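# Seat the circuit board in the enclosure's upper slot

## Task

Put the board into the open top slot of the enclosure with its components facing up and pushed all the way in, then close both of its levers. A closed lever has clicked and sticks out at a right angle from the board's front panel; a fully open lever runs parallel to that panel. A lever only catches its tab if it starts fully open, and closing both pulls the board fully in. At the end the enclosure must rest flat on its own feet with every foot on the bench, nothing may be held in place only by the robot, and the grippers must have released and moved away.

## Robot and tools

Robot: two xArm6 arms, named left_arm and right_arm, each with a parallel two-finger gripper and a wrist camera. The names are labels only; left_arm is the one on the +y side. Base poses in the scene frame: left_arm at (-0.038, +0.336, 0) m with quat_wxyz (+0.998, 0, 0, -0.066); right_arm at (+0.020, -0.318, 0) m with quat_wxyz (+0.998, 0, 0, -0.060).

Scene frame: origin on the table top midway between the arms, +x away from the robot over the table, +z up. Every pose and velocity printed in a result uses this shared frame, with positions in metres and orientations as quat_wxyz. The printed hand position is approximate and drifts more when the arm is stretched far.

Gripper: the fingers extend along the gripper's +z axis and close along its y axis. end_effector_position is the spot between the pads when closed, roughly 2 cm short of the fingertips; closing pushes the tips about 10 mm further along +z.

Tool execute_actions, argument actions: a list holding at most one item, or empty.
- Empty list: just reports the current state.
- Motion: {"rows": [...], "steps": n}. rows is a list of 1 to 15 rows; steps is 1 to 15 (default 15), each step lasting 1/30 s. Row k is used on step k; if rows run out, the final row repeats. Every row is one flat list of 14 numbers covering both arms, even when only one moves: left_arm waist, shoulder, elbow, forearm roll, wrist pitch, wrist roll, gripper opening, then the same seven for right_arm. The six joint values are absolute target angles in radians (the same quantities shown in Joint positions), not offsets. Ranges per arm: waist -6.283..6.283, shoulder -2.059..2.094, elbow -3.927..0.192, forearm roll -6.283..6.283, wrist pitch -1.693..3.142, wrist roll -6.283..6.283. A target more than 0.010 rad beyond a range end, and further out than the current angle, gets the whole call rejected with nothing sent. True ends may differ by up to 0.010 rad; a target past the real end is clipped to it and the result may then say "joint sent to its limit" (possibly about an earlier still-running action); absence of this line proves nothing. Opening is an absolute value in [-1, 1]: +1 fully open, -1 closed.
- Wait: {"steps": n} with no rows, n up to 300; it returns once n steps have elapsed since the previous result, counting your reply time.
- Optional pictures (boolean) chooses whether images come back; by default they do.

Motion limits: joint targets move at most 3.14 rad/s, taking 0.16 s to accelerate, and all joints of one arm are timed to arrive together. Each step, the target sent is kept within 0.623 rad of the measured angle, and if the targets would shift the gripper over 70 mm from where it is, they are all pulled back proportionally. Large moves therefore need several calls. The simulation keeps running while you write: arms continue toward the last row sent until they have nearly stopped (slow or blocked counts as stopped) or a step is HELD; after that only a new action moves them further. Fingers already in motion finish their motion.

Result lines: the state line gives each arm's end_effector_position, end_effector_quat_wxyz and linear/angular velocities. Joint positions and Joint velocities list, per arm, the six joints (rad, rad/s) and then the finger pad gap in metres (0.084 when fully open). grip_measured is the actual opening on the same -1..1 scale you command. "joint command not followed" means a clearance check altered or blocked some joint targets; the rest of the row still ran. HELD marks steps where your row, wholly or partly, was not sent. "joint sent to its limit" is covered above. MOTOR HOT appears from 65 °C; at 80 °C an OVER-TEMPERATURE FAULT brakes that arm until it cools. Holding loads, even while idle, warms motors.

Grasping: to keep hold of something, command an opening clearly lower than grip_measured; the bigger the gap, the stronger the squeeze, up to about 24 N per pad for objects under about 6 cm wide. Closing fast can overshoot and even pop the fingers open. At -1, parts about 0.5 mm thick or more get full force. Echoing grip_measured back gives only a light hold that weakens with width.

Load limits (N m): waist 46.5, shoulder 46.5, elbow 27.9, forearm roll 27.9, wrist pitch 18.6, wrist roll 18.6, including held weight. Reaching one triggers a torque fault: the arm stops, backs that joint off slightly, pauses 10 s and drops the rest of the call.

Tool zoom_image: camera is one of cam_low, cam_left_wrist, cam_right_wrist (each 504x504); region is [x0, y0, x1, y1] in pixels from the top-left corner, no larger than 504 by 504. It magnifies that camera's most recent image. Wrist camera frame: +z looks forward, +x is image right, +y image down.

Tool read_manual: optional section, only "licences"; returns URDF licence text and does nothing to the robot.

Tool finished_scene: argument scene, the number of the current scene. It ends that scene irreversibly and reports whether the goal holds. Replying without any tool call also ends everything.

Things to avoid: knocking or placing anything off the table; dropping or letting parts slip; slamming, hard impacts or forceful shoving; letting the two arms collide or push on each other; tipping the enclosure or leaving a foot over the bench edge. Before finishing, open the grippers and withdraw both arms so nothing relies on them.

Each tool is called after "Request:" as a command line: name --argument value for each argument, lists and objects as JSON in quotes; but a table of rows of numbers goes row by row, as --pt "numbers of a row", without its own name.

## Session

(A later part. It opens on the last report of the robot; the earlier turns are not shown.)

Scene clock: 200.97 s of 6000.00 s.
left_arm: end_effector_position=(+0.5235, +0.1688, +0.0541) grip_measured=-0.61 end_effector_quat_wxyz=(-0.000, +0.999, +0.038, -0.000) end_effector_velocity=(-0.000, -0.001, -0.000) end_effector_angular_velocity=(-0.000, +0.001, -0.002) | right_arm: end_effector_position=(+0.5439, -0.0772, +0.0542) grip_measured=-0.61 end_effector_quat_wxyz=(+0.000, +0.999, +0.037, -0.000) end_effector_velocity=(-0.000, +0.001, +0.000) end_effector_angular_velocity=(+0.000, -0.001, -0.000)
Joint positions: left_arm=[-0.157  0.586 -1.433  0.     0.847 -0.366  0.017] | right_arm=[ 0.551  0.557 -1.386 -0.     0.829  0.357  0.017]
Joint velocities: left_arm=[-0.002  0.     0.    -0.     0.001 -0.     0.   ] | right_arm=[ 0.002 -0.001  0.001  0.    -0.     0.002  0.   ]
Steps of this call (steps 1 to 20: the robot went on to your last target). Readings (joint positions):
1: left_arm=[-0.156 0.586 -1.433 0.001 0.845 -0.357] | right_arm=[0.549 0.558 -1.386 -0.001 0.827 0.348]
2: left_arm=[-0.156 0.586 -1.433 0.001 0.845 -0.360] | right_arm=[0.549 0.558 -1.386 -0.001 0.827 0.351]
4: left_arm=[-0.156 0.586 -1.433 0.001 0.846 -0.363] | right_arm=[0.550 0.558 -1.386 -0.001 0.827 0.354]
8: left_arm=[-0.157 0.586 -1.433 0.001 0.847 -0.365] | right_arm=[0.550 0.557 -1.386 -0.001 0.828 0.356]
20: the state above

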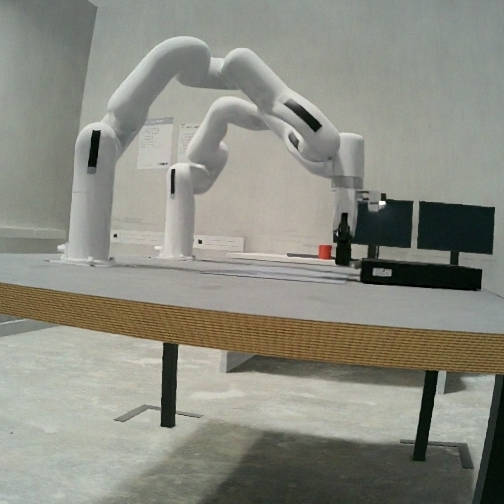

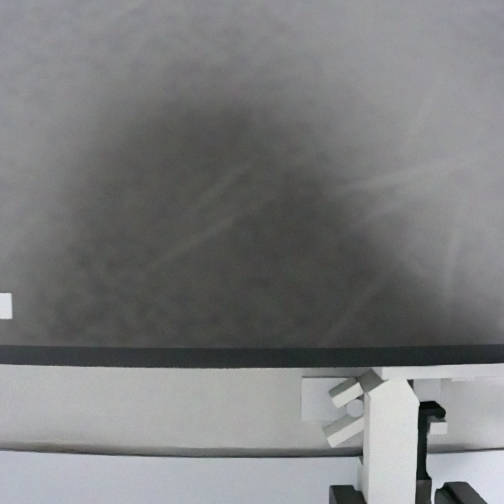

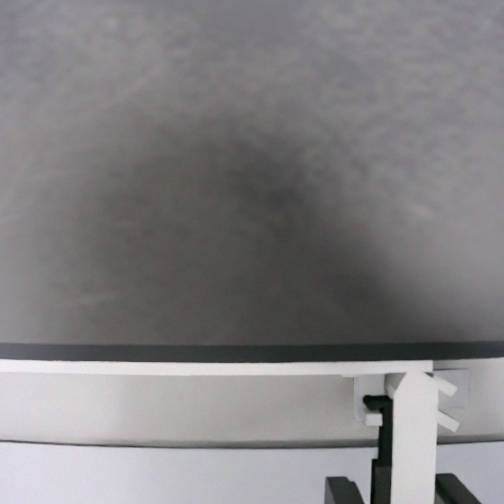

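Request:
execute_actions --actions '[{"rows":[[-0.1585,0.586,-1.4327,0,0.8467,-0.3655,0,0.5522,0.5575,-1.386,0,0.8285,0.357,0]],"steps":8}]' --pictures false

Request:
execute_actions --actions '[{"rows":[[-0.1585,0.3,-1.4327,0,1.1,-0.3655,0,0.5522,0.3,-1.386,0,1.08,0.357,0]]}]' --pictures false

Request:
execute_actions --actions '[{"rows":[[0,0,-1.3,0,1.2,0,0,0.2,0.2,-1.6,0,1.1,0,0]]}]' --pictures false

Request:
execute_actions --actions '[{"steps":20}]'

Scene clock: 203.90 s of 6000.00 s.
left_arm: end_effector_position=(+0.5218, +0.1655, +0.0536) grip_measured=-0.02 end_effector_quat_wxyz=(+0.000, +0.999, +0.036, -0.001) end_effector_velocity=(+0.012, +0.017, +0.006) end_effector_angular_velocity=(+0.003, -0.022, +0.023) | right_arm: end_effector_position=(+0.5422, -0.0740, +0.0540) grip_measured=-0.02 end_effector_quat_wxyz=(-0.001, +0.999, +0.039, -0.001) end_effector_velocity=(+0.011, -0.016, +0.002) end_effector_angular_velocity=(-0.006, -0.012, -0.022)
Joint positions: left_arm=[-0.163  0.586 -1.432 -0.002  0.848 -0.365  0.043] | right_arm=[ 0.557  0.557 -1.386  0.002  0.829  0.357  0.043]
Joint velocities: left_arm=[ 0.031 -0.003 -0.01   0.012 -0.007 -0.     0.005] | right_arm=[-0.03  -0.001 -0.003 -0.014 -0.005  0.001  0.005]
Steps of this call (steps 1 to 15: the robot went on to your last target; steps 16 to 80: nothing new was sent; steps 81 to 88: all 8 steps of this action). Readings (joint positions):
81: left_arm=[-0.158 0.586 -1.433 -0.000 0.847 -0.365] | right_arm=[0.551 0.558 -1.386 0.000 0.828 0.357]
82: left_arm=[-0.161 0.586 -1.432 -0.002 0.848 -0.365] | right_arm=[0.554 0.557 -1.386 0.003 0.829 0.357]
84: left_arm=[-0.166 0.586 -1.431 -0.003 0.848 -0.365] | right_arm=[0.560 0.557 -1.385 0.004 0.830 0.357]
88: the state above

Scene clock: 204.40 s of 6000.00 s.
left_arm: end_effector_position=(+0.5048, +0.1735, +0.1953) grip_measured=-0.01 end_effector_quat_wxyz=(+0.006, +0.999, +0.037, +0.019) end_effector_velocity=(-0.029, +0.010, +0.093) end_effector_angular_velocity=(-0.003, -0.014, +0.002) | right_arm: end_effector_position=(+0.5234, -0.0857, +0.1789) grip_measured=-0.01 end_effector_quat_wxyz=(-0.002, +0.999, +0.038, +0.005) end_effector_velocity=(-0.034, -0.017, +0.016) end_effector_angular_velocity=(-0.036, +0.078, -0.001)
Joint positions: left_arm=[-0.159  0.312 -1.437 -0.     1.085 -0.365  0.044] | right_arm=[ 0.552  0.307 -1.388  0.     1.07   0.357  0.044]
Joint velocities: left_arm=[ 0.003 -0.192  0.002  0.001  0.176  0.    -0.   ] | right_arm=[-0.002 -0.076  0.04  -0.     0.123 -0.001 -0.   ]
Steps of this call (steps 1 to 15: all 15 steps of this action). Readings (joint positions):
1: left_arm=[-0.162 0.586 -1.432 -0.001 0.847 -0.365] | right_arm=[0.556 0.557 -1.386 0.002 0.829 0.357]
2: left_arm=[-0.161 0.584 -1.432 -0.001 0.850 -0.365] | right_arm=[0.555 0.555 -1.385 0.001 0.832 0.357]
4: left_arm=[-0.161 0.554 -1.425 -0.001 0.884 -0.365] | right_arm=[0.554 0.525 -1.379 0.001 0.870 0.357]
8: left_arm=[-0.161 0.445 -1.437 -0.001 0.969 -0.365] | right_arm=[0.554 0.413 -1.390 0.001 0.966 0.357]
15: the state above

Scene clock: 204.90 s of 6000.00 s.
left_arm: end_effector_position=(+0.4666, +0.2649, +0.2894) grip_measured=-0.01 end_effector_quat_wxyz=(+0.004, +0.997, -0.059, +0.050) end_effector_velocity=(-0.039, +0.060, +0.065) end_effector_angular_velocity=(+0.018, -0.060, -0.168) | right_arm: end_effector_position=(+0.6004, -0.1976, +0.2769) grip_measured=-0.01 end_effector_quat_wxyz=(-0.016, +0.995, +0.039, +0.096) end_effector_velocity=(+0.131, -0.282, +0.238) end_effector_angular_velocity=(-0.008, -0.448, -0.003)
Joint positions: left_arm=[-0.008  0.015 -1.31   0.     1.193 -0.022  0.044] | right_arm=[ 0.325  0.238 -1.524 -0.     1.091  0.127  0.044]
Joint velocities: left_arm=[ 0.106 -0.224  0.091 -0.001  0.075  0.276 -0.   ] | right_arm=[-0.511 -0.156 -0.317  0.001  0.035 -0.518  0.   ]
Steps of this call (steps 1 to 15: all 15 steps of this action). Readings (joint positions):
1: left_arm=[-0.159 0.307 -1.436 -0.000 1.090 -0.365] | right_arm=[0.552 0.305 -1.387 0.000 1.074 0.357]
2: left_arm=[-0.158 0.303 -1.433 -0.000 1.094 -0.362] | right_arm=[0.550 0.304 -1.386 0.000 1.076 0.354]
4: left_arm=[-0.144 0.275 -1.411 -0.000 1.108 -0.323] | right_arm=[0.523 0.298 -1.400 0.000 1.080 0.322]
8: left_arm=[-0.083 0.162 -1.371 0.000 1.144 -0.194] | right_arm=[0.446 0.274 -1.451 -0.000 1.083 0.249]
15: the state above

Scene clock: 205.57 s of 6000.00 s.
left_arm: end_effector_position=(+0.4626, +0.2694, +0.2918) grip_measured=-0.01 end_effector_quat_wxyz=(+0.003, +0.997, -0.066, +0.050) end_effector_velocity=(+0.000, +0.000, +0.000) end_effector_angular_velocity=(-0.000, -0.001, -0.000) | right_arm: end_effector_position=(+0.6247, -0.2691, +0.3352) grip_measured=-0.01 end_effector_quat_wxyz=(-0.006, +0.988, +0.040, +0.149) end_effector_velocity=(+0.001, -0.003, +0.004) end_effector_angular_velocity=(-0.000, -0.008, -0.003)
Joint positions: left_arm=[-0.     0.    -1.3   -0.     1.2   -0.     0.044] | right_arm=[ 0.201  0.2   -1.6    0.     1.1    0.     0.044]
Joint velocities: left_arm=[ 0.001 -0.001 -0.    -0.    -0.001  0.001  0.   ] | right_arm=[-0.005 -0.002 -0.004 -0.    -0.002 -0.002 -0.   ]
Steps of this call (steps 1 to 20: the robot went on to your last target). Readings (joint positions):
1: left_arm=[-0.005 0.009 -1.307 0.000 1.196 -0.015] | right_arm=[0.308 0.233 -1.534 -0.000 1.092 0.109]
2: left_arm=[-0.004 0.006 -1.304 0.000 1.197 -0.010] | right_arm=[0.290 0.227 -1.544 -0.000 1.094 0.092]
4: left_arm=[-0.002 0.004 -1.300 -0.000 1.199 -0.004] | right_arm=[0.257 0.217 -1.565 -0.000 1.096 0.058]
8: left_arm=[-0.001 0.002 -1.299 -0.000 1.200 -0.001] | right_arm=[0.211 0.202 -1.595 -0.000 1.099 0.013]
20: the state above

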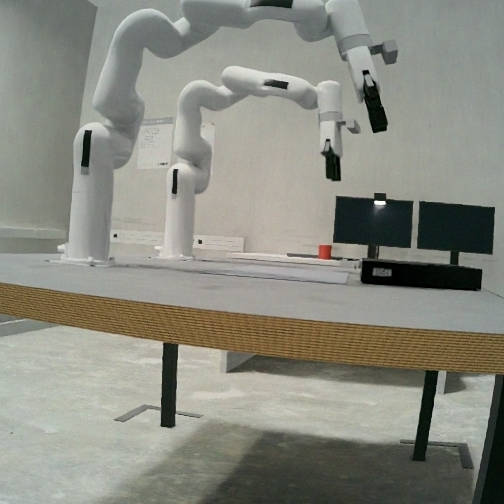

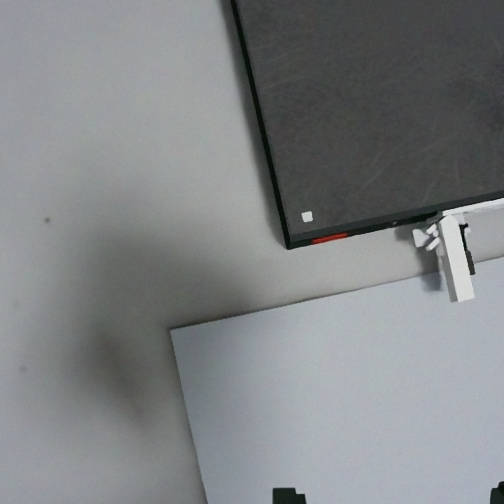

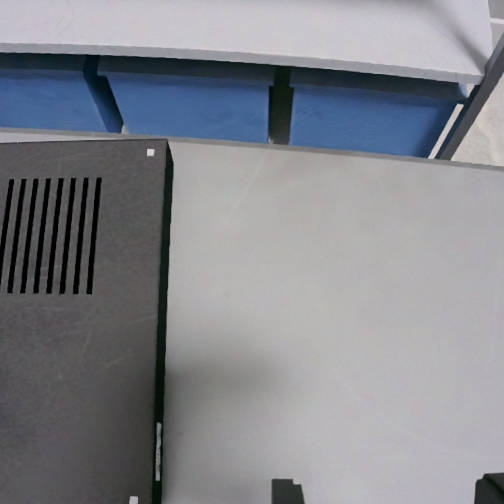

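Request:
finished_scene --scene 1

The scene is finished: the task was done.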